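# Arrange three dice on the mat totaling three

## Task

Roll or turn the three dice so their upward faces sum to 3 (a 1 on top of each), with every die lying flat and entirely on the mat. Then open the hands and move the robot away from them. The robot must not tip over or end up tilted, or the task fails. Dice that stay in place only because the robot is holding or touching them do not count.

## Robot and tools

ROBOT. A wheeled cart with two drive wheels and rear casters, a head camera on pan and tilt joints, and two SO101-style arms (left_arm, right_arm), each with a wrist camera and a gripper. The gripper has one fixed jaw and one swinging jaw. The cart footprint is 0.53 m wide and spans x = -0.35 to 0.07 m. Each arm's vertical pan axis sits at x = -0.060, y = +0.155 (left) or -0.155 m (right). The shoulder is 0.03 m out from that axis and 0.89 m up. Link lengths are upper arm 0.116, forearm 0.135 and hand 0.162 m. A fixed-jaw tip reaches about 0.44 m from its pan axis and no lower than 0.55 m above the floor.

FRAMES. Base frame: origin on the floor between the drive wheels, x forward, y left, z up. left_hand and right_hand in results are the fixed-jaw tips, given in this frame. A held object sits beside the tip, toward the swinging jaw. The hand's own z axis runs along the fingers and its y axis from the swinging jaw to the fixed jaw. base_odometry is measured from where the base stood at the start. It counts wheel rotation, so slip shows up as travel. Heading is positive to the left, from -3.142 to 3.142. These poses can be off by a few cm, and by a different amount for each arm.

execute_actions. Argument actions is a list holding one action or none. An empty list only reports state and images. An action may contain base, joints, or both, and they start at the same moment. base takes exactly one key. translate_m is a straight drive relative to the current spot, in metres, -1.4 to 1.4, with forward positive. rotate_rad is an on-the-spot turn relative to the current heading, -3.2 to 3.2, with left (counter-clockwise) positive. The base cannot move sideways. joints is a single dict covering both arms and the head, keyed by joint name. Every value is an absolute target in radians, not an offset. Ranges: head_pan_rad -3.2 to 3.2 (0 is forward, positive is left). head_tilt_rad -0.76 to 1.45 (0 is level, positive is down). For each arm: shoulder_pan -1.919 to 1.919, shoulder_lift -1.745 to 1.745, elbow_flex -1.69 to 1.58, wrist_flex -1.658 to 1.658, wrist_roll -2.743 to 2.841, gripper 0 to 1.919. Names carry the prefixes left_arm_ and right_arm_ and the suffix _rad. An unknown key or an out-of-range value rejects the whole call, and nothing moves. A single action lasts at most 15 s. Joints you leave out may still be pushing toward their old targets. cameras is optional: head_camera, left_wrist_camera, right_wrist_camera or all. If left out or null you get all images, and [] gives none. Images come back in the order listed on the pictures line.

JOINT CONVENTIONS. Pan: at 0 the left arm points left and the right arm points right. Positive pan turns the arm clockwise seen from above. Straight ahead is +1.571 for the left arm and -1.571 for the right. Bend: with lift, elbow and wrist_flex all at 0, the upper arm leans 0.24 rad outward from vertical and the forearm and fingers are horizontal. Positive values bend downward. The sum of the three is the finger angle below horizontal, and 1.571 means pointing straight down, which requires the forearm no more than 0.08 rad above level. Roll: at -1.522 the jaws close across the arm plane with the fixed jaw on the left looking outward. At 1.619 the fixed jaw is on the right. At 0.049 the jaws close within the plane, fixed jaw below (fingers level) or toward the pan axis (fingers down). The hand body protrudes about 0.08 m above level fingers when the fixed jaw is on the left, and below them when it is on the right, so use the left setting when reaching over a table. Jaw opening by gripper angle: 0 gives 0.003 m, 0.3 gives 0.026, 0.6 gives 0.049, 1 gives 0.076, 1.919 gives 0.106.

GRIPPING. Commanding a gripper angle below the contact angle squeezes. Squeeze peaks about 0.2 rad below contact, and going further adds little and may trip the jaw. A jaw holding something reads off_target. done means empty or barely gripping.

RESULTS. base_status and joint_status report how each motion ended. done: reached target (for the base, wheels turned the commanded amount even if they slipped). off_target: stopped short and maybe still pushing, which for a free arm means load sag, an obstacle, or a tripped motor. time_out: the motion stopped and is held where it is. A line 'joint command not followed' (usually with a cause: line) means a self-collision check between links or between the two arms blocked that arm's targets. Those joints read not_followed, and the robot may retry them on later actions until valid targets are given. The gripper still moves. limit_stop_at_motor_heat appears after a heat stop: resend the target. on_its_own lists motion you did not command. MOTOR HOT warns from 55 °C, and OVER-TEMPERATURE FAULT reports a stop at 70 °C. After a stop is reported, the remaining execute_actions, wait and finished_scene calls in that reply are skipped.

SAG AND OVERLOAD. Loaded or extended joints settle on the gravity side of their target. For the next move in the same direction, offset the target against gravity by the observed sag. A motor held more than about 0.30 rad from its target for roughly 2 s trips to 20 % torque. The robot keeps running while you compose a reply, so treat any joint found that far off as tripped. To reset it, wait until its reading is steady, then command 0.2 rad from the reading on the side away from the original target (or 0.04 rad beyond the range end, or the end itself for a jaw). To stop a blocked joint straining, set its target to its current reading. Payload is about 0.4 kg per hand at full reach.

STOWING AND DRIVING. Stowed left arm: pan -1.75, lift 0.05, elbow 1.35, wrist_flex -1.55, wrist_roll -1.52. The right arm is the same with pan 1.75. Stow in two steps, wrists first and then the other three joints, since a one-shot stow can jam a hand on the cart. When leaving stow, do not move the wrists first. Turning in place with arms stowed needs 0.44 m of clearance around the origin. Near a desk, reversing or turning can hook the cart's rear on the edge and tip the robot.

OTHER TOOLS. wait: seconds 0 to 10. No new command is given, and it returns state and images. zoom_image: camera plus region [x0, y0, x1, y1] in pixels of that camera's latest full 644x476 image, at most 504x504. read_manual: section 'licences' returns licence text only. finished_scene: scene (integer 1 or 2) ends the current scene once the goal holds, and cannot be undone.

AVOID. Dropping or flinging dice, slamming or pressing hard, pulling or pushing on objects (especially in front) in ways that tip the robot, and arms or hands striking or pressing on each other. A loose object may occasionally be nudged by the environment.

Each tool is called after ">>>" as name(argument=value, ...), one argument or row to a line, values as JSON.

## Session

>>> execute_actions(
  actions=[],
)

Scene clock: 0.00 s.
base_odometry: x=+0.000 y=+0.000 heading=+0.000 (m, m, rad; odometry frame)
base_status: not commanded
joint_positions: head_pan_rad=-0.031 head_tilt_rad=+0.013 left_arm_shoulder_pan_rad=-1.718 left_arm_shoulder_lift_rad=+0.046 left_arm_elbow_flex_rad=+1.300 left_arm_wrist_flex_rad=-1.531 left_arm_wrist_roll_rad=-1.520 left_arm_gripper_rad=+1.920 right_arm_shoulder_pan_rad=+1.732 right_arm_shoulder_lift_rad=+0.060 right_arm_elbow_flex_rad=+1.315 right_arm_wrist_flex_rad=-1.499 right_arm_wrist_roll_rad=-1.495 right_arm_gripper_rad=+1.920
joint_status: not commanded
left_hand: x=-0.3127 y=+0.1099 z=+0.9042 quat_wxyz=(-0.055, -0.637, -0.048, +0.768) (m; base frame)
right_hand: x=-0.3137 y=-0.1214 z=+0.8928 quat_wxyz=(-0.071, +0.660, -0.044, -0.746) (m; base frame)
pictures: head_camera, left_wrist_camera, right_wrist_camera
Images, in order (width x height): head_camera 644x476, left_wrist_camera 644x476, right_wrist_camera 644x476.

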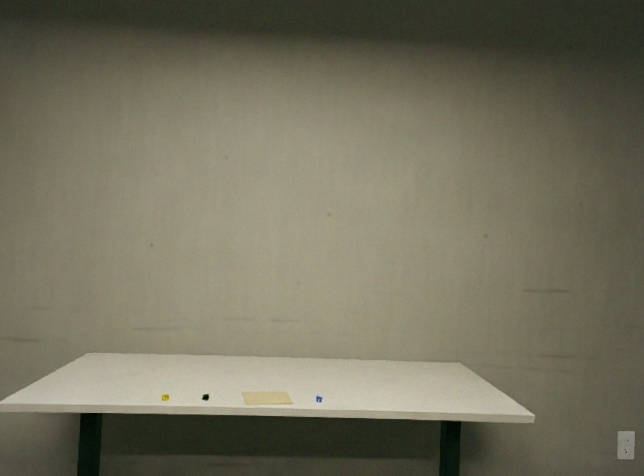

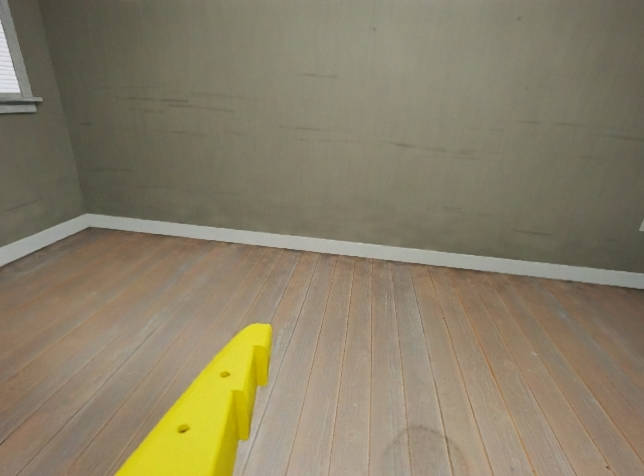

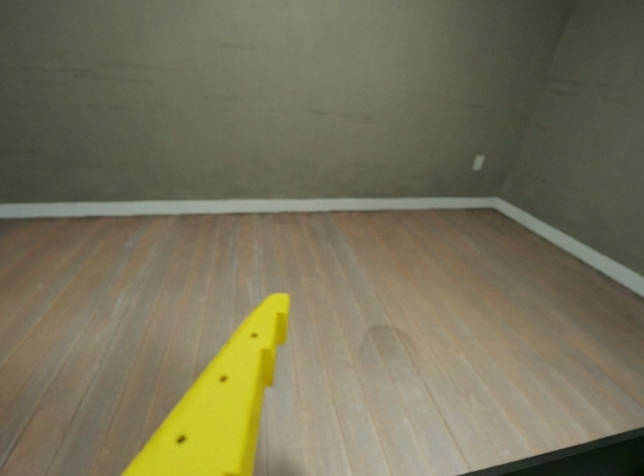

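>>> execute_actions(
  actions=[
    {"joints": {"head_tilt_rad": 0.45, "head_pan_rad": 0.0}},
  ],
  cameras=["head_camera"],
)

Scene clock: 7.10 s.
base_odometry: x=+0.000 y=+0.000 heading=+0.000 (m, m, rad; odometry frame)
base_status: not commanded
joint_positions: head_pan_rad=-0.010 head_tilt_rad=+0.443 left_arm_shoulder_pan_rad=-1.718 left_arm_shoulder_lift_rad=+0.046 left_arm_elbow_flex_rad=+1.300 left_arm_wrist_flex_rad=-1.531 left_arm_wrist_roll_rad=-1.520 left_arm_gripper_rad=+1.920 right_arm_shoulder_pan_rad=+1.732 right_arm_shoulder_lift_rad=+0.060 right_arm_elbow_flex_rad=+1.315 right_arm_wrist_flex_rad=-1.499 right_arm_wrist_roll_rad=-1.495 right_arm_gripper_rad=+1.920
joint_status: all done
left_hand: x=-0.3127 y=+0.1099 z=+0.9042 quat_wxyz=(-0.055, -0.637, -0.048, +0.768) (m; base frame)
right_hand: x=-0.3137 y=-0.1214 z=+0.8928 quat_wxyz=(-0.071, +0.660, -0.044, -0.746) (m; base frame)
pictures: head_camera
Images, in order (width x height): head_camera 644x476.

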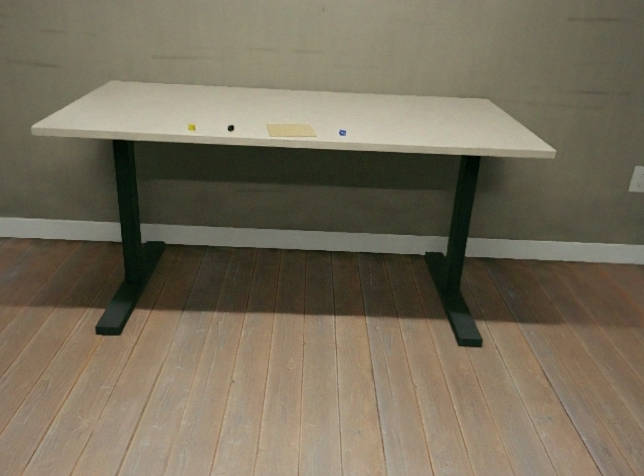

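>>> execute_actions(
  actions=[
    {"base": {"rotate_rad": 0.18}, "joints": {"left_arm_shoulder_pan_rad": 1.2, "left_arm_shoulder_lift_rad": -0.6, "left_arm_elbow_flex_rad": 0.6, "right_arm_shoulder_pan_rad": -1.2, "right_arm_shoulder_lift_rad": -0.6, "right_arm_elbow_flex_rad": 0.6}},
  ],
  cameras=[],
)

>>> execute_actions(
  actions=[
    {"base": {"translate_m": 1.02}, "joints": {"left_arm_wrist_flex_rad": 1.0, "right_arm_wrist_flex_rad": 1.0, "left_arm_gripper_rad": 0.6, "right_arm_gripper_rad": 0.6}},
  ],
  cameras=[],
)

>>> execute_actions(
  actions=[
    {"base": {"rotate_rad": -0.25}, "joints": {"head_tilt_rad": 0.65}},
  ],
  cameras=["head_camera"],
)

Scene clock: 77.87 s.
base_odometry: x=-0.001 y=+0.000 heading=+0.178 (m, m, rad; odometry frame)
base_status: done
joint_positions: head_pan_rad=-0.010 head_tilt_rad=+0.444 left_arm_shoulder_pan_rad=+1.191 left_arm_shoulder_lift_rad=-0.575 left_arm_elbow_flex_rad=+0.636 left_arm_wrist_flex_rad=-1.531 left_arm_wrist_roll_rad=-1.520 left_arm_gripper_rad=+1.920 right_arm_shoulder_pan_rad=-1.190 right_arm_shoulder_lift_rad=-0.574 right_arm_elbow_flex_rad=+0.634 right_arm_wrist_flex_rad=-1.499 right_arm_wrist_roll_rad=-1.495 right_arm_gripper_rad=+1.920
joint_status: all done
left_hand: x=+0.0708 y=+0.2155 z=+1.1605 quat_wxyz=(+0.981, -0.009, +0.049, +0.187) (m; base frame)
right_hand: x=+0.0815 y=-0.2034 z=+1.1599 quat_wxyz=(+0.977, +0.012, +0.065, -0.202) (m; base frame)
pictures: none
No camera images: the call's "cameras" was empty. Leave "cameras" out to get every camera's image.

Scene clock: 83.80 s.
base_odometry: x=+1.003 y=+0.180 heading=+0.177 (m, m, rad; odometry frame)
base_status: done
joint_positions: head_pan_rad=-0.010 head_tilt_rad=+0.444 left_arm_shoulder_pan_rad=+1.191 left_arm_shoulder_lift_rad=-0.578 left_arm_elbow_flex_rad=+0.636 left_arm_wrist_flex_rad=+0.998 left_arm_wrist_roll_rad=-1.520 left_arm_gripper_rad=+0.609 right_arm_shoulder_pan_rad=-1.191 right_arm_shoulder_lift_rad=-0.577 right_arm_elbow_flex_rad=+0.634 right_arm_wrist_flex_rad=+0.992 right_arm_wrist_roll_rad=-1.495 right_arm_gripper_rad=+0.606
joint_status: all done
left_hand: x=+0.1286 y=+0.2386 z=+0.8612 quat_wxyz=(+0.250, -0.184, +0.949, +0.048) (m; base frame)
right_hand: x=+0.1351 y=-0.2245 z=+0.8617 quat_wxyz=(+0.252, +0.169, +0.951, -0.052) (m; base frame)
pictures: none
No camera images: the call's "cameras" was empty. Leave "cameras" out to get every camera's image.

Scene clock: 84.80 s.
base_odometry: x=+1.003 y=+0.180 heading=-0.071 (m, m, rad; odometry frame)
base_status: done
joint_positions: head_pan_rad=-0.010 head_tilt_rad=+0.644 left_arm_shoulder_pan_rad=+1.191 left_arm_shoulder_lift_rad=-0.578 left_arm_elbow_flex_rad=+0.636 left_arm_wrist_flex_rad=+0.998 left_arm_wrist_roll_rad=-1.520 left_arm_gripper_rad=+0.609 right_arm_shoulder_pan_rad=-1.191 right_arm_shoulder_lift_rad=-0.577 right_arm_elbow_flex_rad=+0.634 right_arm_wrist_flex_rad=+0.992 right_arm_wrist_roll_rad=-1.495 right_arm_gripper_rad=+0.606
joint_status: all done
left_hand: x=+0.1286 y=+0.2386 z=+0.8612 quat_wxyz=(+0.250, -0.184, +0.949, +0.048) (m; base frame)
right_hand: x=+0.1351 y=-0.2245 z=+0.8617 quat_wxyz=(+0.252, +0.169, +0.951, -0.052) (m; base frame)
pictures: head_camera
Images, in order (width x height): head_camera 644x476.

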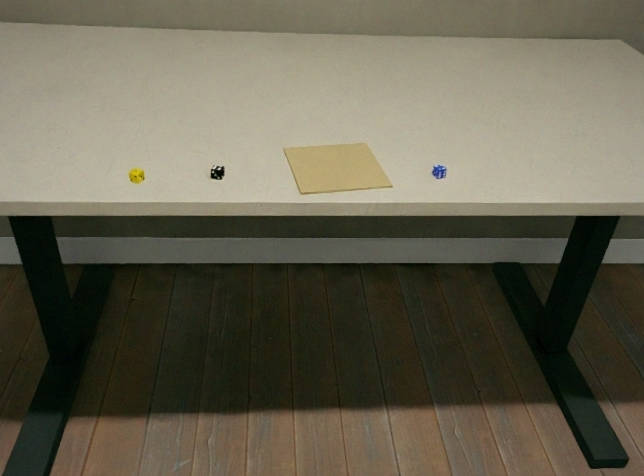

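>>> zoom_image(
  camera="head_camera",
  region=[110, 150, 250, 200],
)

>>> zoom_image(
  camera="head_camera",
  region=[400, 150, 480, 200],
)

Region (110, 150, 250, 200) of head_camera's 644x476 image, scaled by 3.600; it fills the top 180 rows of this view, and the rest is white.

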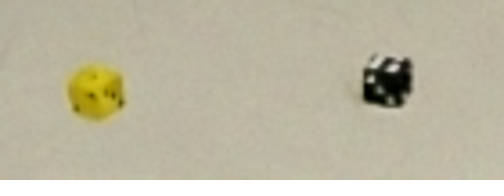

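Region (400, 150, 480, 200) of head_camera's 644x476 image, scaled by 6.300; it fills the top 315 rows of this view, and the rest is white.

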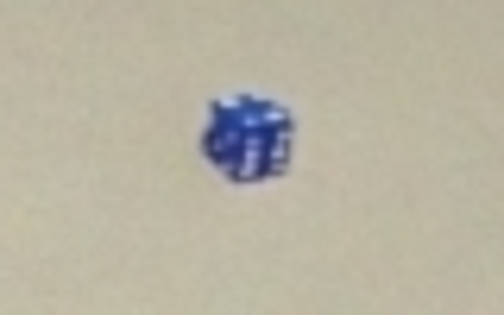

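>>> execute_actions(
  actions=[
    {"base": {"translate_m": 0.5}, "joints": {"head_tilt_rad": 1.0, "left_arm_shoulder_pan_rad": 0.9, "right_arm_shoulder_pan_rad": -0.9}},
  ],
)

Scene clock: 111.63 s.
base_odometry: x=+1.502 y=+0.142 heading=-0.074 (m, m, rad; odometry frame)
base_status: done
joint_positions: head_pan_rad=-0.010 head_tilt_rad=+0.995 left_arm_shoulder_pan_rad=+0.910 left_arm_shoulder_lift_rad=-0.578 left_arm_elbow_flex_rad=+0.636 left_arm_wrist_flex_rad=+0.998 left_arm_wrist_roll_rad=-1.520 left_arm_gripper_rad=+0.609 right_arm_shoulder_pan_rad=-0.909 right_arm_shoulder_lift_rad=-0.577 right_arm_elbow_flex_rad=+0.634 right_arm_wrist_flex_rad=+0.994 right_arm_wrist_roll_rad=-1.495 right_arm_gripper_rad=+0.606
joint_status: all done
left_hand: x=+0.0981 y=+0.2876 z=+0.8612 quat_wxyz=(+0.241, -0.315, +0.914, +0.082) (m; base frame)
right_hand: x=+0.1079 y=-0.2760 z=+0.8615 quat_wxyz=(+0.242, +0.301, +0.918, -0.087) (m; base frame)
pictures: head_camera, left_wrist_camera, right_wrist_camera
Images, in order (width x height): head_camera 644x476, left_wrist_camera 644x476, right_wrist_camera 644x476.

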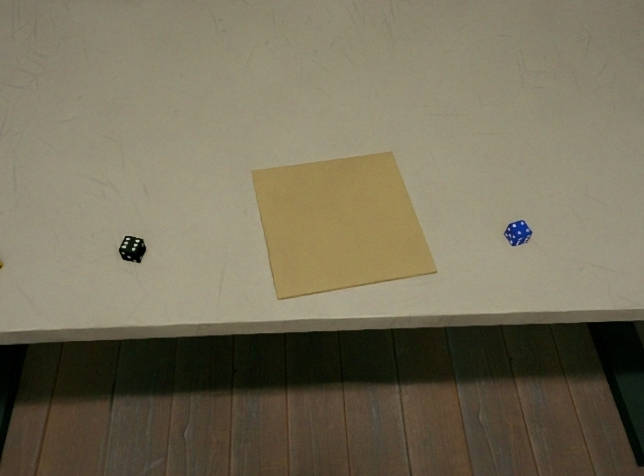

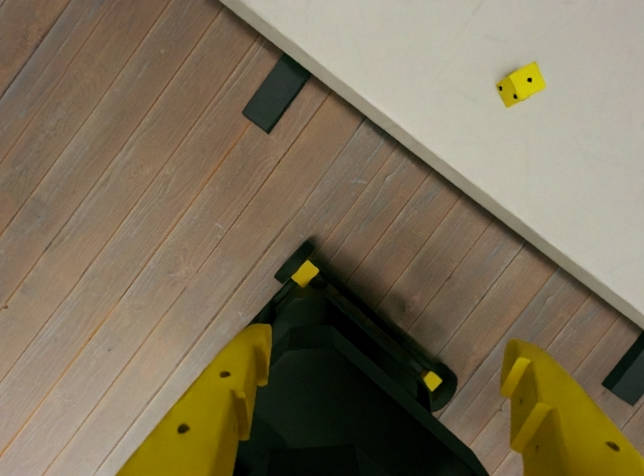

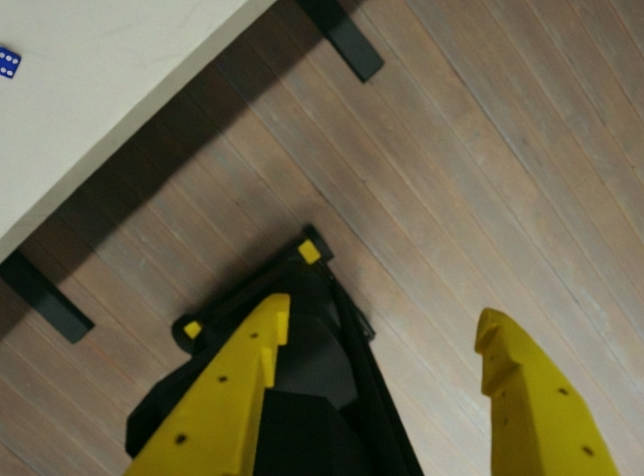

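>>> zoom_image(
  camera="head_camera",
  region=[100, 220, 170, 280],
)

>>> zoom_image(
  camera="head_camera",
  region=[485, 205, 555, 265],
)

>>> zoom_image(
  camera="left_wrist_camera",
  region=[470, 40, 580, 130],
)

Region (100, 220, 170, 280) of head_camera's 644x476 image, scaled by 7.200; it fills the top 432 rows of this view, and the rest is white.

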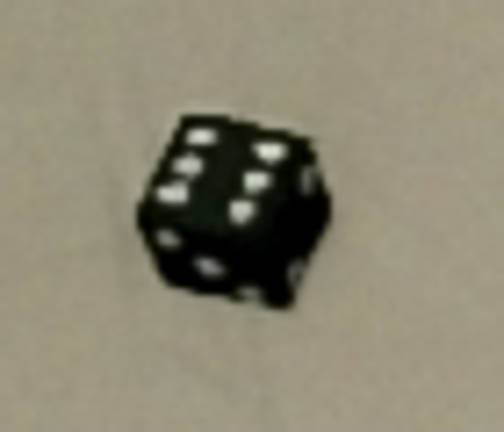

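Region (485, 205, 555, 265) of head_camera's 644x476 image, scaled by 7.200; it fills the top 432 rows of this view, and the rest is white.

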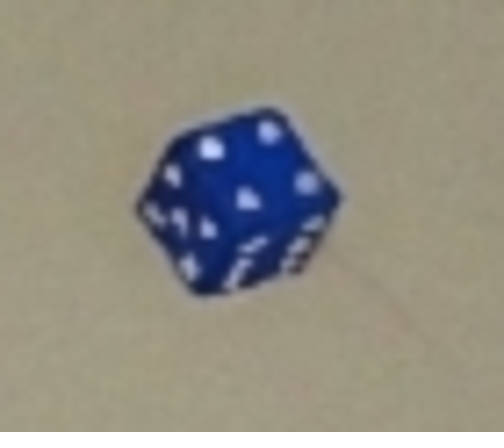

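Region (470, 40, 580, 130) of left_wrist_camera's 644x476 image, scaled by 4.582; it fills the top 412 rows of this view, and the rest is white.

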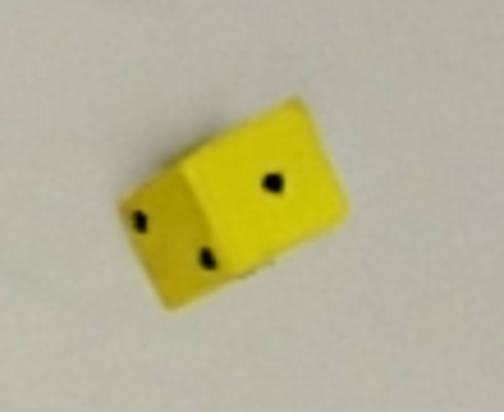

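>>> execute_actions(
  actions=[
    {"base": {"translate_m": 0.07}, "joints": {"head_tilt_rad": 1.1, "left_arm_shoulder_pan_rad": 1.61, "right_arm_shoulder_pan_rad": -1.565, "left_arm_shoulder_lift_rad": 0.1, "right_arm_shoulder_lift_rad": 0.2, "left_arm_elbow_flex_rad": -0.54, "right_arm_elbow_flex_rad": -0.74, "left_arm_wrist_flex_rad": 1.49, "right_arm_wrist_flex_rad": 1.52, "left_arm_gripper_rad": 0.5, "right_arm_gripper_rad": 0.5}},
  ],
  cameras=[],
)

>>> execute_actions(
  actions=[
    {"joints": {"left_arm_shoulder_lift_rad": 0.55, "right_arm_shoulder_lift_rad": 0.67}},
  ],
)

Scene clock: 233.23 s.
base_odometry: x=+1.572 y=+0.137 heading=-0.075 (m, m, rad; odometry frame)
base_status: done
joint_positions: head_pan_rad=-0.010 head_tilt_rad=+1.095 left_arm_shoulder_pan_rad=+1.600 left_arm_shoulder_lift_rad=+0.109 left_arm_elbow_flex_rad=-0.504 left_arm_wrist_flex_rad=+1.486 left_arm_wrist_roll_rad=-1.520 left_arm_gripper_rad=+0.509 right_arm_shoulder_pan_rad=-1.556 right_arm_shoulder_lift_rad=+0.208 right_arm_elbow_flex_rad=-0.706 right_arm_wrist_flex_rad=+1.512 right_arm_wrist_roll_rad=-1.495 right_arm_gripper_rad=+0.506
joint_status: all done
left_hand: x=+0.2070 y=+0.1548 z=+0.9171 quat_wxyz=(+0.238, +0.013, +0.971, -0.004) (m; base frame)
right_hand: x=+0.2216 y=-0.1513 z=+0.9308 quat_wxyz=(+0.275, -0.006, +0.962, -0.006) (m; base frame)
pictures: none
No camera images: the call's "cameras" was empty. Leave "cameras" out to get every camera's image.

Scene clock: 234.27 s.
base_odometry: x=+1.572 y=+0.137 heading=-0.075 (m, m, rad; odometry frame)
base_status: not commanded
joint_positions: head_pan_rad=-0.010 head_tilt_rad=+1.095 left_arm_shoulder_pan_rad=+1.600 left_arm_shoulder_lift_rad=+0.565 left_arm_elbow_flex_rad=-0.506 left_arm_wrist_flex_rad=+1.486 left_arm_wrist_roll_rad=-1.520 left_arm_gripper_rad=+0.509 right_arm_shoulder_pan_rad=-1.556 right_arm_shoulder_lift_rad=+0.686 right_arm_elbow_flex_rad=-0.708 right_arm_wrist_flex_rad=+1.512 right_arm_wrist_roll_rad=-1.495 right_arm_gripper_rad=+0.506
joint_status: all done
left_hand: x=+0.1933 y=+0.1552 z=+0.8109 quat_wxyz=(+0.013, +0.014, +1.000, +0.000) (m; base frame)
right_hand: x=+0.2107 y=-0.1512 z=+0.8116 quat_wxyz=(+0.040, -0.007, +0.999, -0.001) (m; base frame)
pictures: head_camera, left_wrist_camera, right_wrist_camera
Images, in order (width x height): head_camera 644x476, left_wrist_camera 644x476, right_wrist_camera 644x476.

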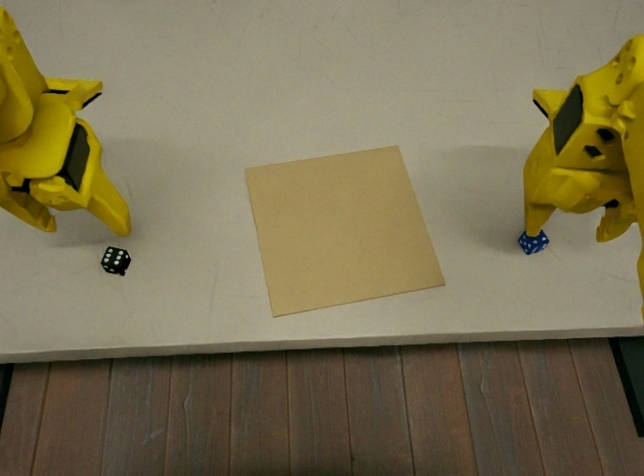

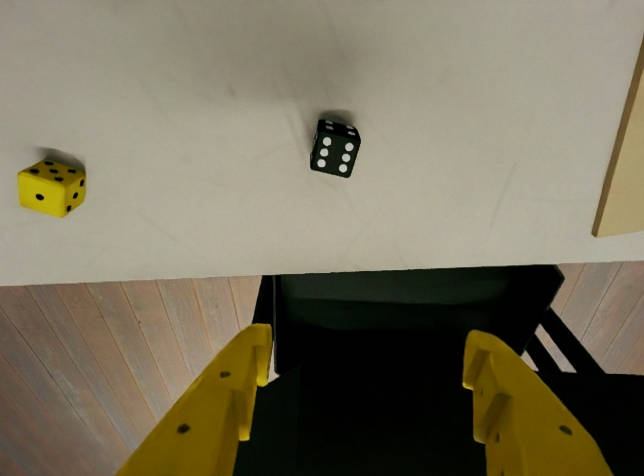

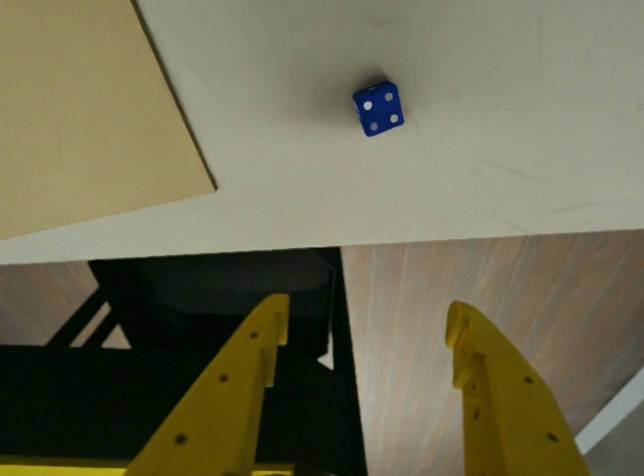

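>>> execute_actions(
  actions=[
    {"base": {"translate_m": 0.035}, "joints": {"head_tilt_rad": 1.17, "left_arm_shoulder_lift_rad": 0.857, "left_arm_elbow_flex_rad": -0.69, "left_arm_wrist_flex_rad": 1.59, "left_arm_wrist_roll_rad": -1.72, "right_arm_shoulder_pan_rad": -1.47, "right_arm_shoulder_lift_rad": 0.893, "right_arm_elbow_flex_rad": -0.787, "right_arm_wrist_flex_rad": 1.42, "right_arm_wrist_roll_rad": -1.085}},
  ],
)

Scene clock: 339.47 s.
base_odometry: x=+1.607 y=+0.134 heading=-0.076 (m, m, rad; odometry frame)
base_status: done
joint_positions: head_pan_rad=-0.010 head_tilt_rad=+1.165 left_arm_shoulder_pan_rad=+1.600 left_arm_shoulder_lift_rad=+0.874 left_arm_elbow_flex_rad=-0.659 left_arm_wrist_flex_rad=+1.583 left_arm_wrist_roll_rad=-1.711 left_arm_gripper_rad=+0.509 right_arm_shoulder_pan_rad=-1.478 right_arm_shoulder_lift_rad=+0.911 right_arm_elbow_flex_rad=-0.754 right_arm_wrist_flex_rad=+1.429 right_arm_wrist_roll_rad=-1.097 right_arm_gripper_rad=+0.506
joint_status: all done
left_hand: x=+0.1728 y=+0.1557 z=+0.7643 quat_wxyz=(-0.113, +0.109, +0.988, -0.009) (m; base frame)
right_hand: x=+0.2041 y=-0.1726 z=+0.7645 quat_wxyz=(-0.008, -0.165, +0.986, +0.002) (m; base frame)
pictures: head_camera, left_wrist_camera, right_wrist_camera
Images, in order (width x height): head_camera 644x476, left_wrist_camera 644x476, right_wrist_camera 644x476.

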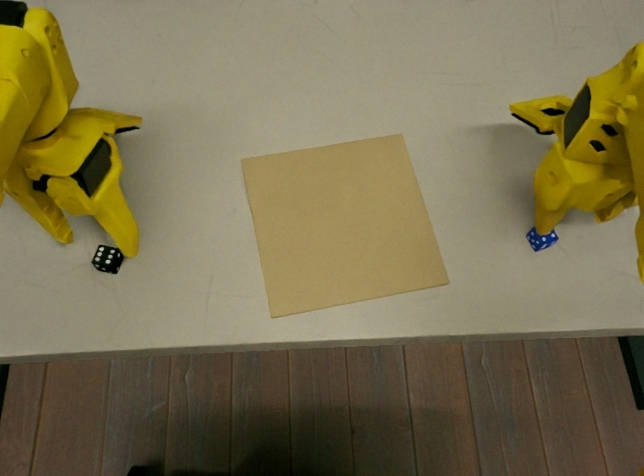

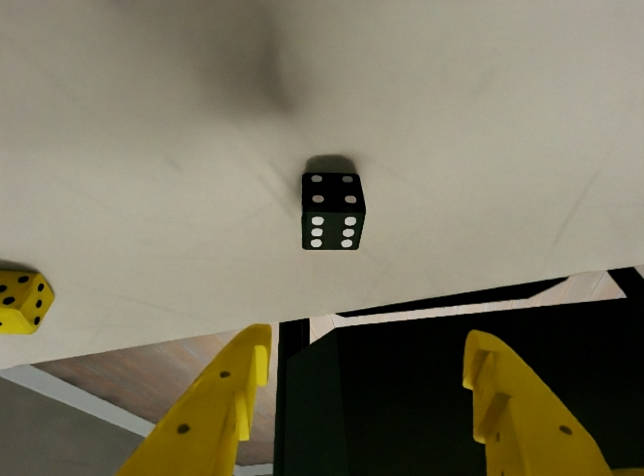

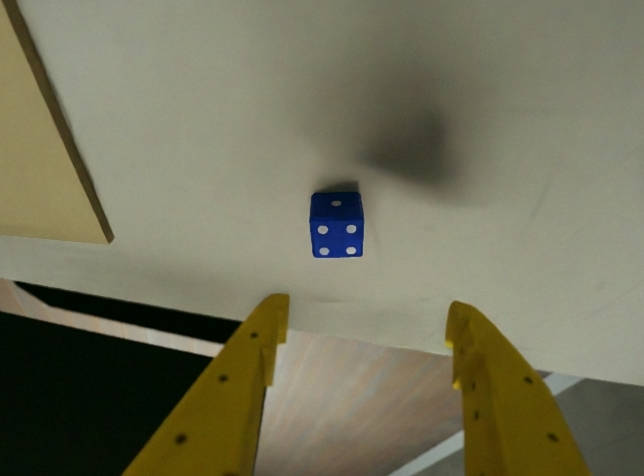

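>>> execute_actions(
  actions=[
    {"base": {"translate_m": 0.01}, "joints": {"left_arm_shoulder_lift_rad": 0.907, "left_arm_elbow_flex_rad": -0.525, "left_arm_wrist_flex_rad": 1.375, "right_arm_shoulder_pan_rad": -1.508, "right_arm_shoulder_lift_rad": 0.985, "right_arm_elbow_flex_rad": -0.74, "right_arm_wrist_flex_rad": 1.295}},
  ],
)

Scene clock: 383.60 s.
base_odometry: x=+1.618 y=+0.134 heading=-0.076 (m, m, rad; odometry frame)
base_status: done
joint_positions: head_pan_rad=-0.010 head_tilt_rad=+1.165 left_arm_shoulder_pan_rad=+1.600 left_arm_shoulder_lift_rad=+0.925 left_arm_elbow_flex_rad=-0.523 left_arm_wrist_flex_rad=+1.380 left_arm_wrist_roll_rad=-1.711 left_arm_gripper_rad=+0.509 right_arm_shoulder_pan_rad=-1.500 right_arm_shoulder_lift_rad=+1.002 right_arm_elbow_flex_rad=-0.739 right_arm_wrist_flex_rad=+1.305 right_arm_wrist_roll_rad=-1.097 right_arm_gripper_rad=+0.506
joint_status: all done
left_hand: x=+0.1709 y=+0.1558 z=+0.7341 quat_wxyz=(-0.105, +0.109, +0.988, -0.008) (m; base frame)
right_hand: x=+0.2087 y=-0.1672 z=+0.7405 quat_wxyz=(+0.001, -0.176, +0.984, +0.000) (m; base frame)
pictures: head_camera, left_wrist_camera, right_wrist_camera
Images, in order (width x height): head_camera 644x476, left_wrist_camera 644x476, right_wrist_camera 644x476.

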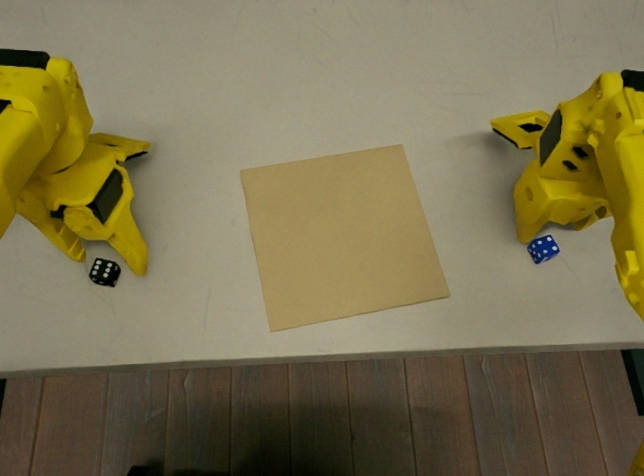

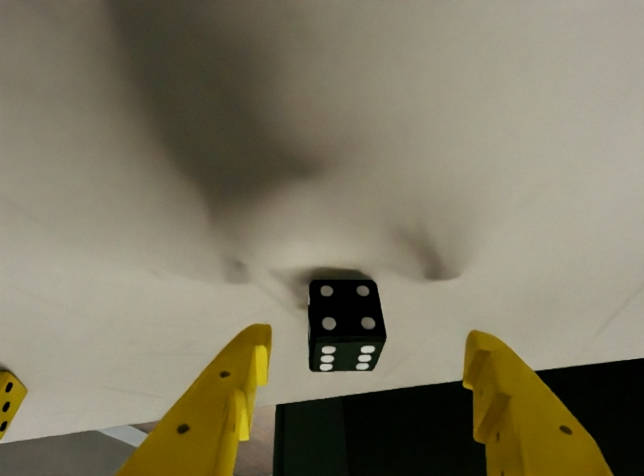

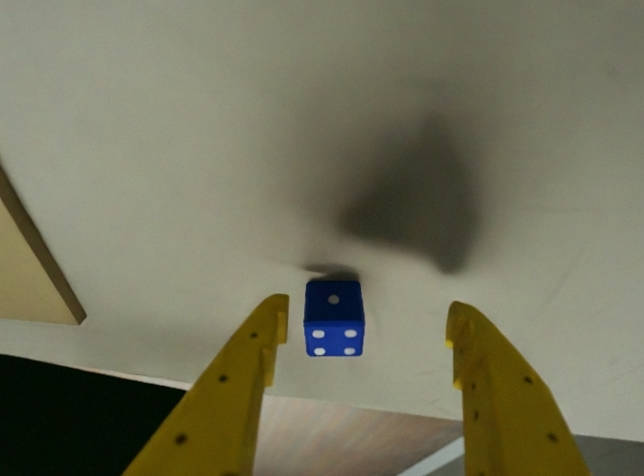

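>>> execute_actions(
  actions=[
    {"joints": {"left_arm_shoulder_lift_rad": 0.948, "left_arm_wrist_flex_rad": 1.345, "right_arm_shoulder_lift_rad": 1.033, "right_arm_wrist_flex_rad": 1.335}},
  ],
)

Scene clock: 400.57 s.
base_odometry: x=+1.618 y=+0.134 heading=-0.076 (m, m, rad; odometry frame)
base_status: not commanded
joint_positions: head_pan_rad=-0.010 head_tilt_rad=+1.165 left_arm_shoulder_pan_rad=+1.600 left_arm_shoulder_lift_rad=+0.965 left_arm_elbow_flex_rad=-0.523 left_arm_wrist_flex_rad=+1.350 left_arm_wrist_roll_rad=-1.711 left_arm_gripper_rad=+0.509 right_arm_shoulder_pan_rad=-1.500 right_arm_shoulder_lift_rad=+1.041 right_arm_elbow_flex_rad=-0.739 right_arm_wrist_flex_rad=+1.324 right_arm_wrist_roll_rad=-1.097 right_arm_gripper_rad=+0.506
joint_status: all done
left_hand: x=+0.1692 y=+0.1558 z=+0.7252 quat_wxyz=(-0.110, +0.109, +0.988, -0.009) (m; base frame)
right_hand: x=+0.1995 y=-0.1666 z=+0.7313 quat_wxyz=(-0.027, -0.176, +0.984, +0.007) (m; base frame)
pictures: head_camera, left_wrist_camera, right_wrist_camera
Images, in order (width x height): head_camera 644x476, left_wrist_camera 644x476, right_wrist_camera 644x476.

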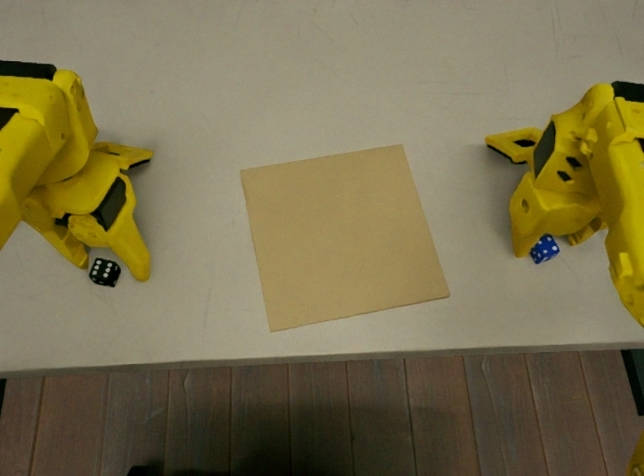

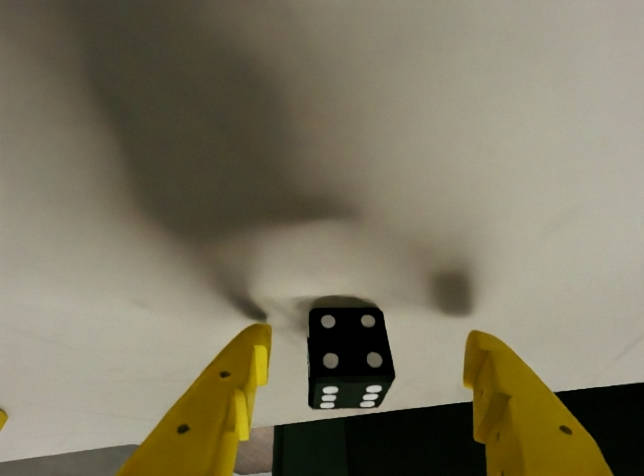

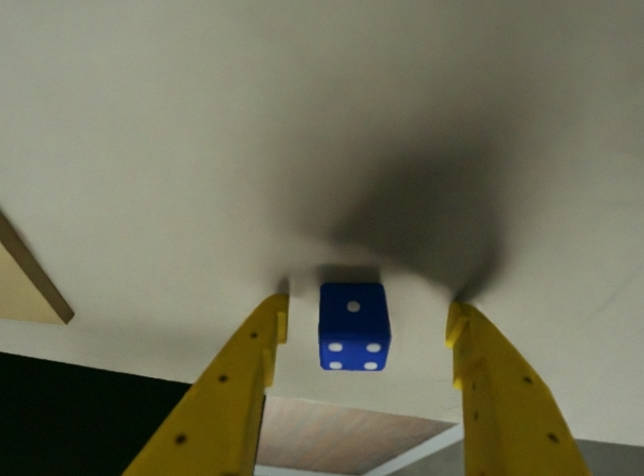

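>>> execute_actions(
  actions=[
    {"joints": {"left_arm_wrist_flex_rad": 1.375, "right_arm_shoulder_lift_rad": 1.01, "left_arm_gripper_rad": 0.0, "right_arm_gripper_rad": 0.0}},
  ],
)

Scene clock: 410.30 s.
base_odometry: x=+1.618 y=+0.134 heading=-0.076 (m, m, rad; odometry frame)
base_status: not commanded
joint_positions: head_pan_rad=-0.010 head_tilt_rad=+1.165 left_arm_shoulder_pan_rad=+1.600 left_arm_shoulder_lift_rad=+0.965 left_arm_elbow_flex_rad=-0.523 left_arm_wrist_flex_rad=+1.367 left_arm_wrist_roll_rad=-1.711 left_arm_gripper_rad=+0.175 right_arm_shoulder_pan_rad=-1.500 right_arm_shoulder_lift_rad=+1.040 right_arm_elbow_flex_rad=-0.739 right_arm_wrist_flex_rad=+1.325 right_arm_wrist_roll_rad=-1.097 right_arm_gripper_rad=+0.175
joint_status: left_arm_gripper_rad off_target (ended at +0.175, target +0.000); right_arm_gripper_rad off_target (ended at +0.175, target +0.000); the others done
left_hand: x=+0.1665 y=+0.1559 z=+0.7258 quat_wxyz=(-0.118, +0.108, +0.987, -0.009) (m; base frame)
right_hand: x=+0.1995 y=-0.1666 z=+0.7317 quat_wxyz=(-0.027, -0.176, +0.984, +0.007) (m; base frame)
pictures: head_camera, left_wrist_camera, right_wrist_camera
Images, in order (width x height): head_camera 644x476, left_wrist_camera 644x476, right_wrist_camera 644x476.

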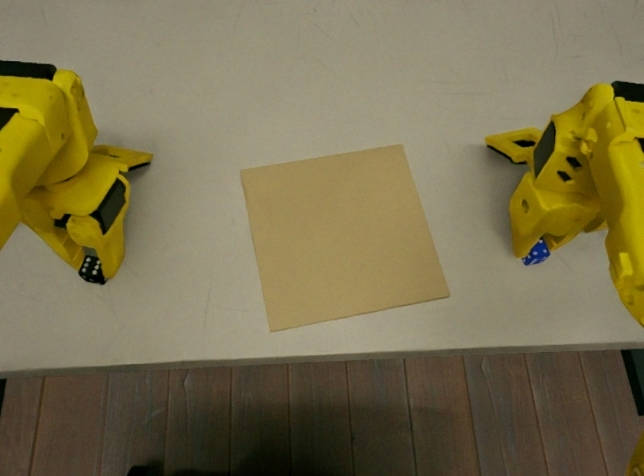

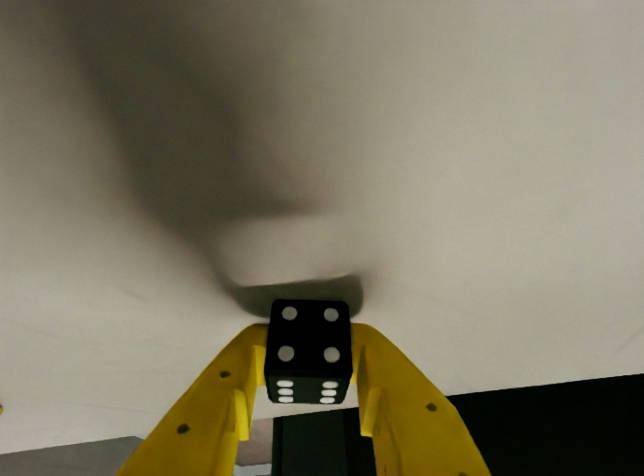

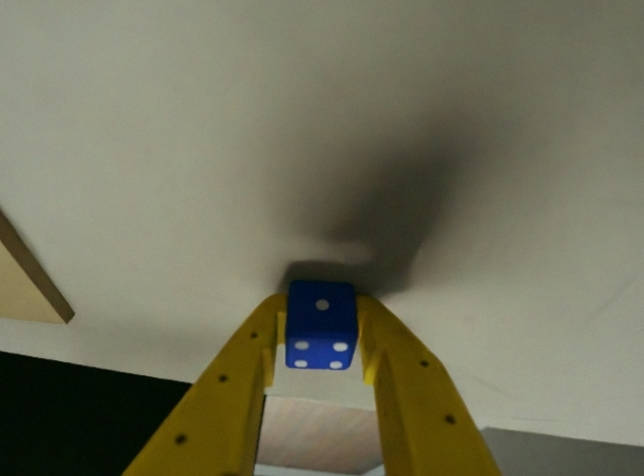

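>>> execute_actions(
  actions=[
    {"base": {"translate_m": -0.12}, "joints": {"head_tilt_rad": 0.95, "left_arm_shoulder_lift_rad": 0.72, "left_arm_wrist_flex_rad": -1.095, "left_arm_wrist_roll_rad": -1.512, "right_arm_shoulder_lift_rad": 0.8, "right_arm_wrist_flex_rad": -0.637, "right_arm_wrist_roll_rad": -1.532, "right_arm_shoulder_pan_rad": -1.79}},
  ],
  cameras=[],
)

>>> execute_actions(
  actions=[
    {"joints": {"left_arm_shoulder_lift_rad": 0.985, "left_arm_elbow_flex_rad": 0.36, "right_arm_shoulder_lift_rad": 1.13, "right_arm_elbow_flex_rad": -0.23}},
  ],
)

Scene clock: 479.00 s.
base_odometry: x=+1.498 y=+0.143 heading=-0.075 (m, m, rad; odometry frame)
base_status: done
joint_positions: head_pan_rad=-0.010 head_tilt_rad=+0.965 left_arm_shoulder_pan_rad=+1.600 left_arm_shoulder_lift_rad=+0.784 left_arm_elbow_flex_rad=-0.518 left_arm_wrist_flex_rad=-1.083 left_arm_wrist_roll_rad=-1.521 left_arm_gripper_rad=+0.175 right_arm_shoulder_pan_rad=-1.782 right_arm_shoulder_lift_rad=+0.867 right_arm_elbow_flex_rad=-0.736 right_arm_wrist_flex_rad=-0.620 right_arm_wrist_roll_rad=-1.521 right_arm_gripper_rad=+0.175
joint_status: all done
left_hand: x=+0.3113 y=+0.1517 z=+1.0405 quat_wxyz=(+0.930, +0.005, +0.368, -0.014) (m; base frame)
right_hand: x=+0.3398 y=-0.0614 z=+1.0083 quat_wxyz=(+0.853, -0.055, +0.512, +0.090) (m; base frame)
pictures: none
No camera images: the call's "cameras" was empty. Leave "cameras" out to get every camera's image.

Scene clock: 480.30 s.
base_odometry: x=+1.498 y=+0.143 heading=-0.075 (m, m, rad; odometry frame)
base_status: not commanded
joint_positions: head_pan_rad=-0.010 head_tilt_rad=+0.965 left_arm_shoulder_pan_rad=+1.600 left_arm_shoulder_lift_rad=+1.006 left_arm_elbow_flex_rad=+0.361 left_arm_wrist_flex_rad=-1.085 left_arm_wrist_roll_rad=-1.521 left_arm_gripper_rad=+0.175 right_arm_shoulder_pan_rad=-1.782 right_arm_shoulder_lift_rad=+1.153 right_arm_elbow_flex_rad=-0.228 right_arm_wrist_flex_rad=-0.621 right_arm_wrist_roll_rad=-1.521 right_arm_gripper_rad=+0.175
joint_status: all done
left_hand: x=+0.2670 y=+0.1530 z=+0.7545 quat_wxyz=(+0.600, +0.011, +0.800, -0.009) (m; base frame)
right_hand: x=+0.3129 y=-0.0672 z=+0.7611 quat_wxyz=(+0.589, -0.086, +0.801, +0.062) (m; base frame)
pictures: head_camera, left_wrist_camera, right_wrist_camera
Images, in order (width x height): head_camera 644x476, left_wrist_camera 644x476, right_wrist_camera 644x476.

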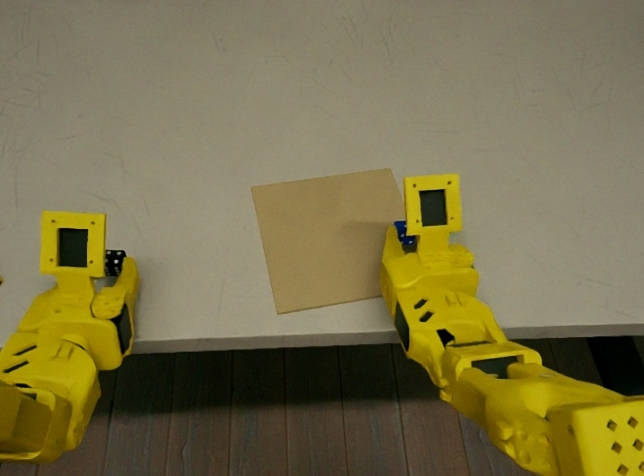

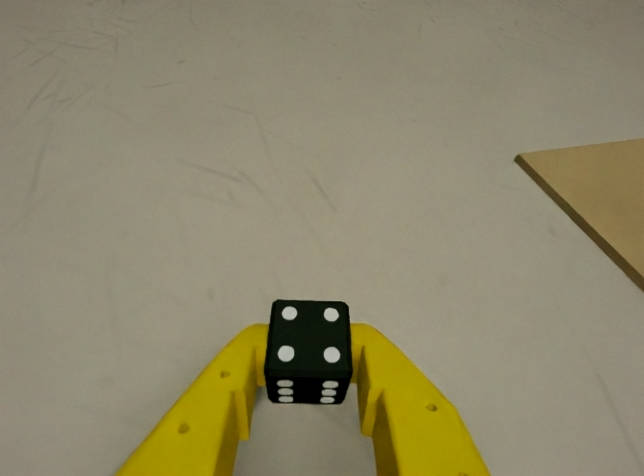

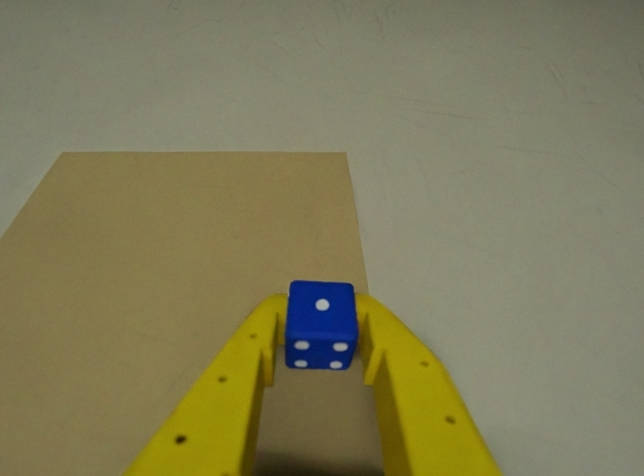

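>>> execute_actions(
  actions=[
    {"joints": {"left_arm_shoulder_lift_rad": 1.095, "left_arm_wrist_flex_rad": -1.205, "right_arm_shoulder_lift_rad": 1.205, "right_arm_wrist_flex_rad": -0.715, "right_arm_shoulder_pan_rad": -1.85}},
  ],
)

Scene clock: 495.30 s.
base_odometry: x=+1.498 y=+0.143 heading=-0.075 (m, m, rad; odometry frame)
base_status: not commanded
joint_positions: head_pan_rad=-0.010 head_tilt_rad=+0.965 left_arm_shoulder_pan_rad=+1.600 left_arm_shoulder_lift_rad=+1.108 left_arm_elbow_flex_rad=+0.361 left_arm_wrist_flex_rad=-1.191 left_arm_wrist_roll_rad=-1.521 left_arm_gripper_rad=+0.175 right_arm_shoulder_pan_rad=-1.840 right_arm_shoulder_lift_rad=+1.222 right_arm_elbow_flex_rad=-0.228 right_arm_wrist_flex_rad=-0.697 right_arm_wrist_roll_rad=-1.521 right_arm_gripper_rad=+0.175
joint_status: all done
left_hand: x=+0.2570 y=+0.1533 z=+0.7413 quat_wxyz=(+0.602, +0.011, +0.798, -0.009) (m; base frame)
right_hand: x=+0.3014 y=-0.0472 z=+0.7485 quat_wxyz=(+0.589, -0.109, +0.797, +0.079) (m; base frame)
pictures: head_camera, left_wrist_camera, right_wrist_camera
Images, in order (width x height): head_camera 644x476, left_wrist_camera 644x476, right_wrist_camera 644x476.

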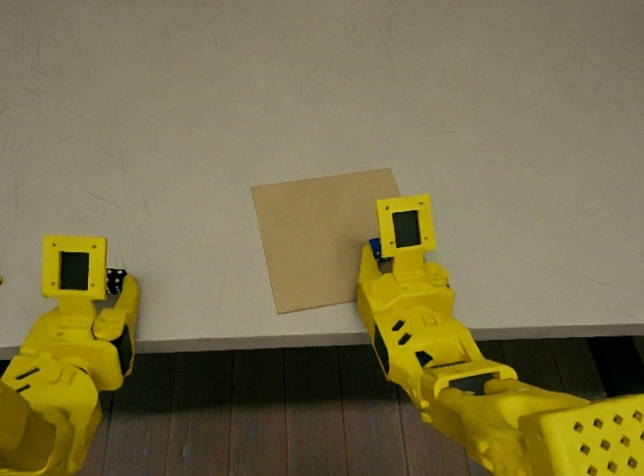

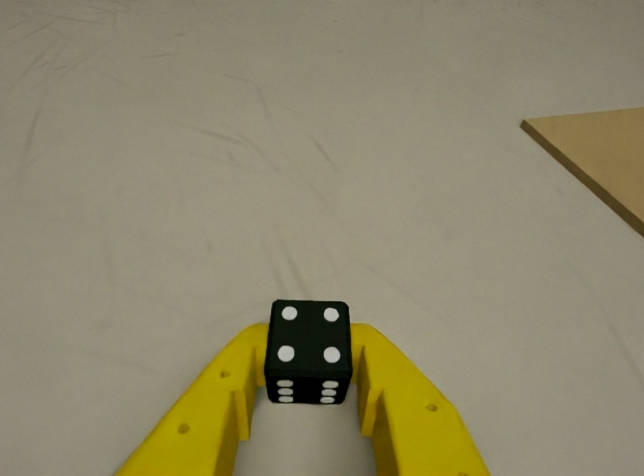

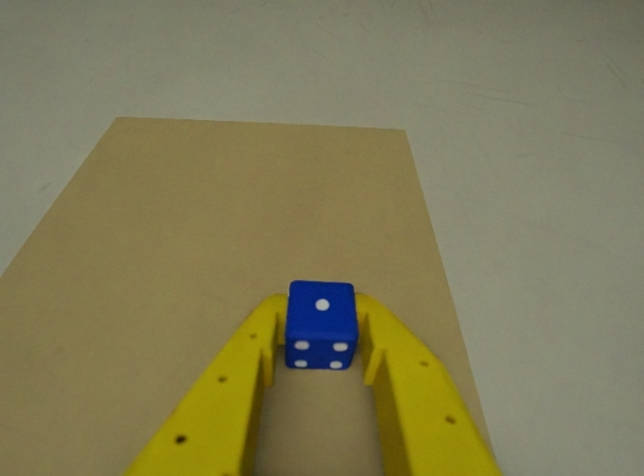

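>>> execute_actions(
  actions=[
    {"joints": {"left_arm_shoulder_lift_rad": 1.155, "left_arm_wrist_flex_rad": -1.26, "right_arm_shoulder_lift_rad": 1.245, "right_arm_wrist_flex_rad": -0.75}},
  ],
)

Scene clock: 500.87 s.
base_odometry: x=+1.498 y=+0.143 heading=-0.075 (m, m, rad; odometry frame)
base_status: not commanded
joint_positions: head_pan_rad=-0.010 head_tilt_rad=+0.965 left_arm_shoulder_pan_rad=+1.600 left_arm_shoulder_lift_rad=+1.164 left_arm_elbow_flex_rad=+0.361 left_arm_wrist_flex_rad=-1.246 left_arm_wrist_roll_rad=-1.521 left_arm_gripper_rad=+0.175 right_arm_shoulder_pan_rad=-1.840 right_arm_shoulder_lift_rad=+1.250 right_arm_elbow_flex_rad=-0.228 right_arm_wrist_flex_rad=-0.740 right_arm_wrist_roll_rad=-1.521 right_arm_gripper_rad=+0.175
joint_status: all done
left_hand: x=+0.2505 y=+0.1535 z=+0.7338 quat_wxyz=(+0.602, +0.011, +0.799, -0.009) (m; base frame)
right_hand: x=+0.2994 y=-0.0478 z=+0.7455 quat_wxyz=(+0.595, -0.108, +0.792, +0.080) (m; base frame)
pictures: head_camera, left_wrist_camera, right_wrist_camera
Images, in order (width x height): head_camera 644x476, left_wrist_camera 644x476, right_wrist_camera 644x476.

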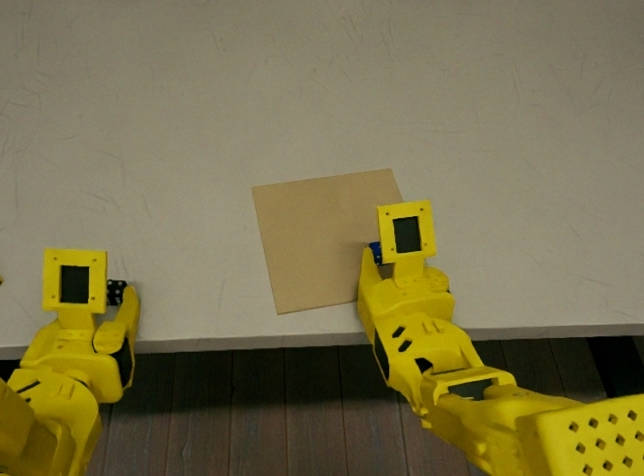

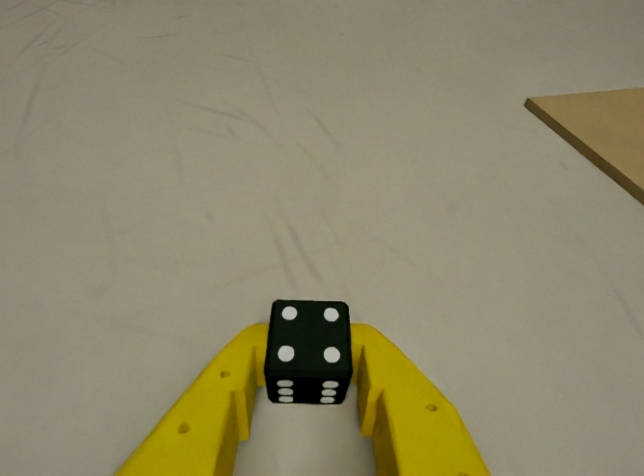

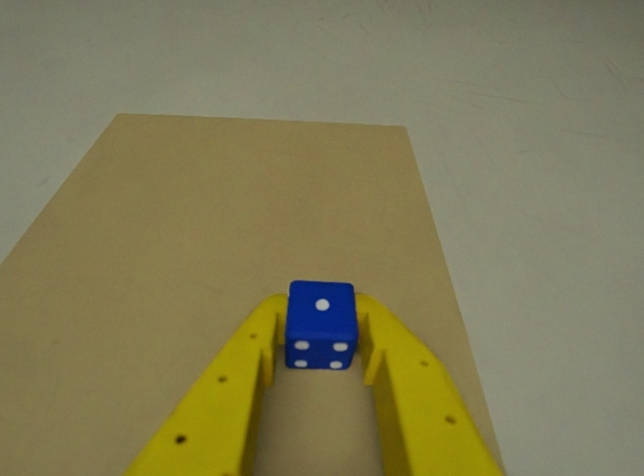

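>>> zoom_image(
  camera="head_camera",
  region=[330, 210, 470, 350],
)

>>> zoom_image(
  camera="head_camera",
  region=[40, 250, 180, 390],
)

Region (330, 210, 470, 350) of head_camera's 644x476 image, scaled by 3.600.

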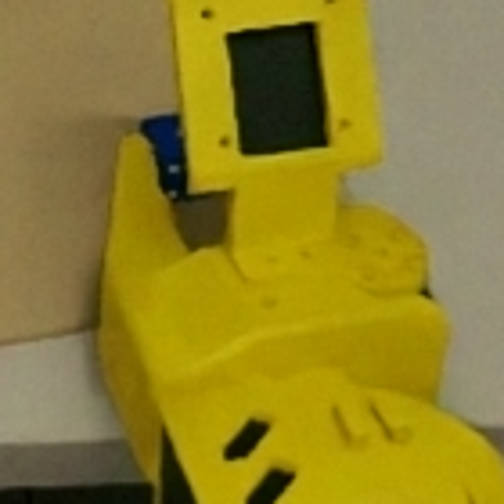

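Region (40, 250, 180, 390) of head_camera's 644x476 image, scaled by 3.600.

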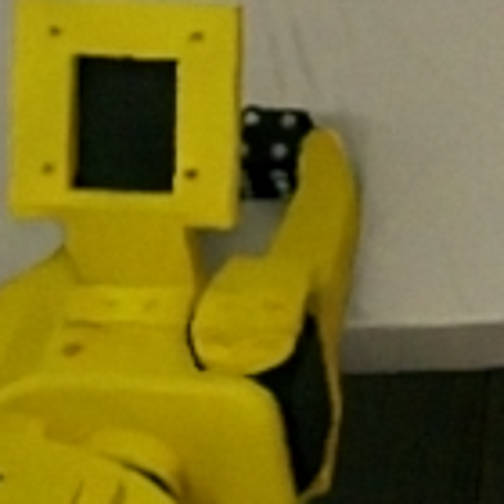

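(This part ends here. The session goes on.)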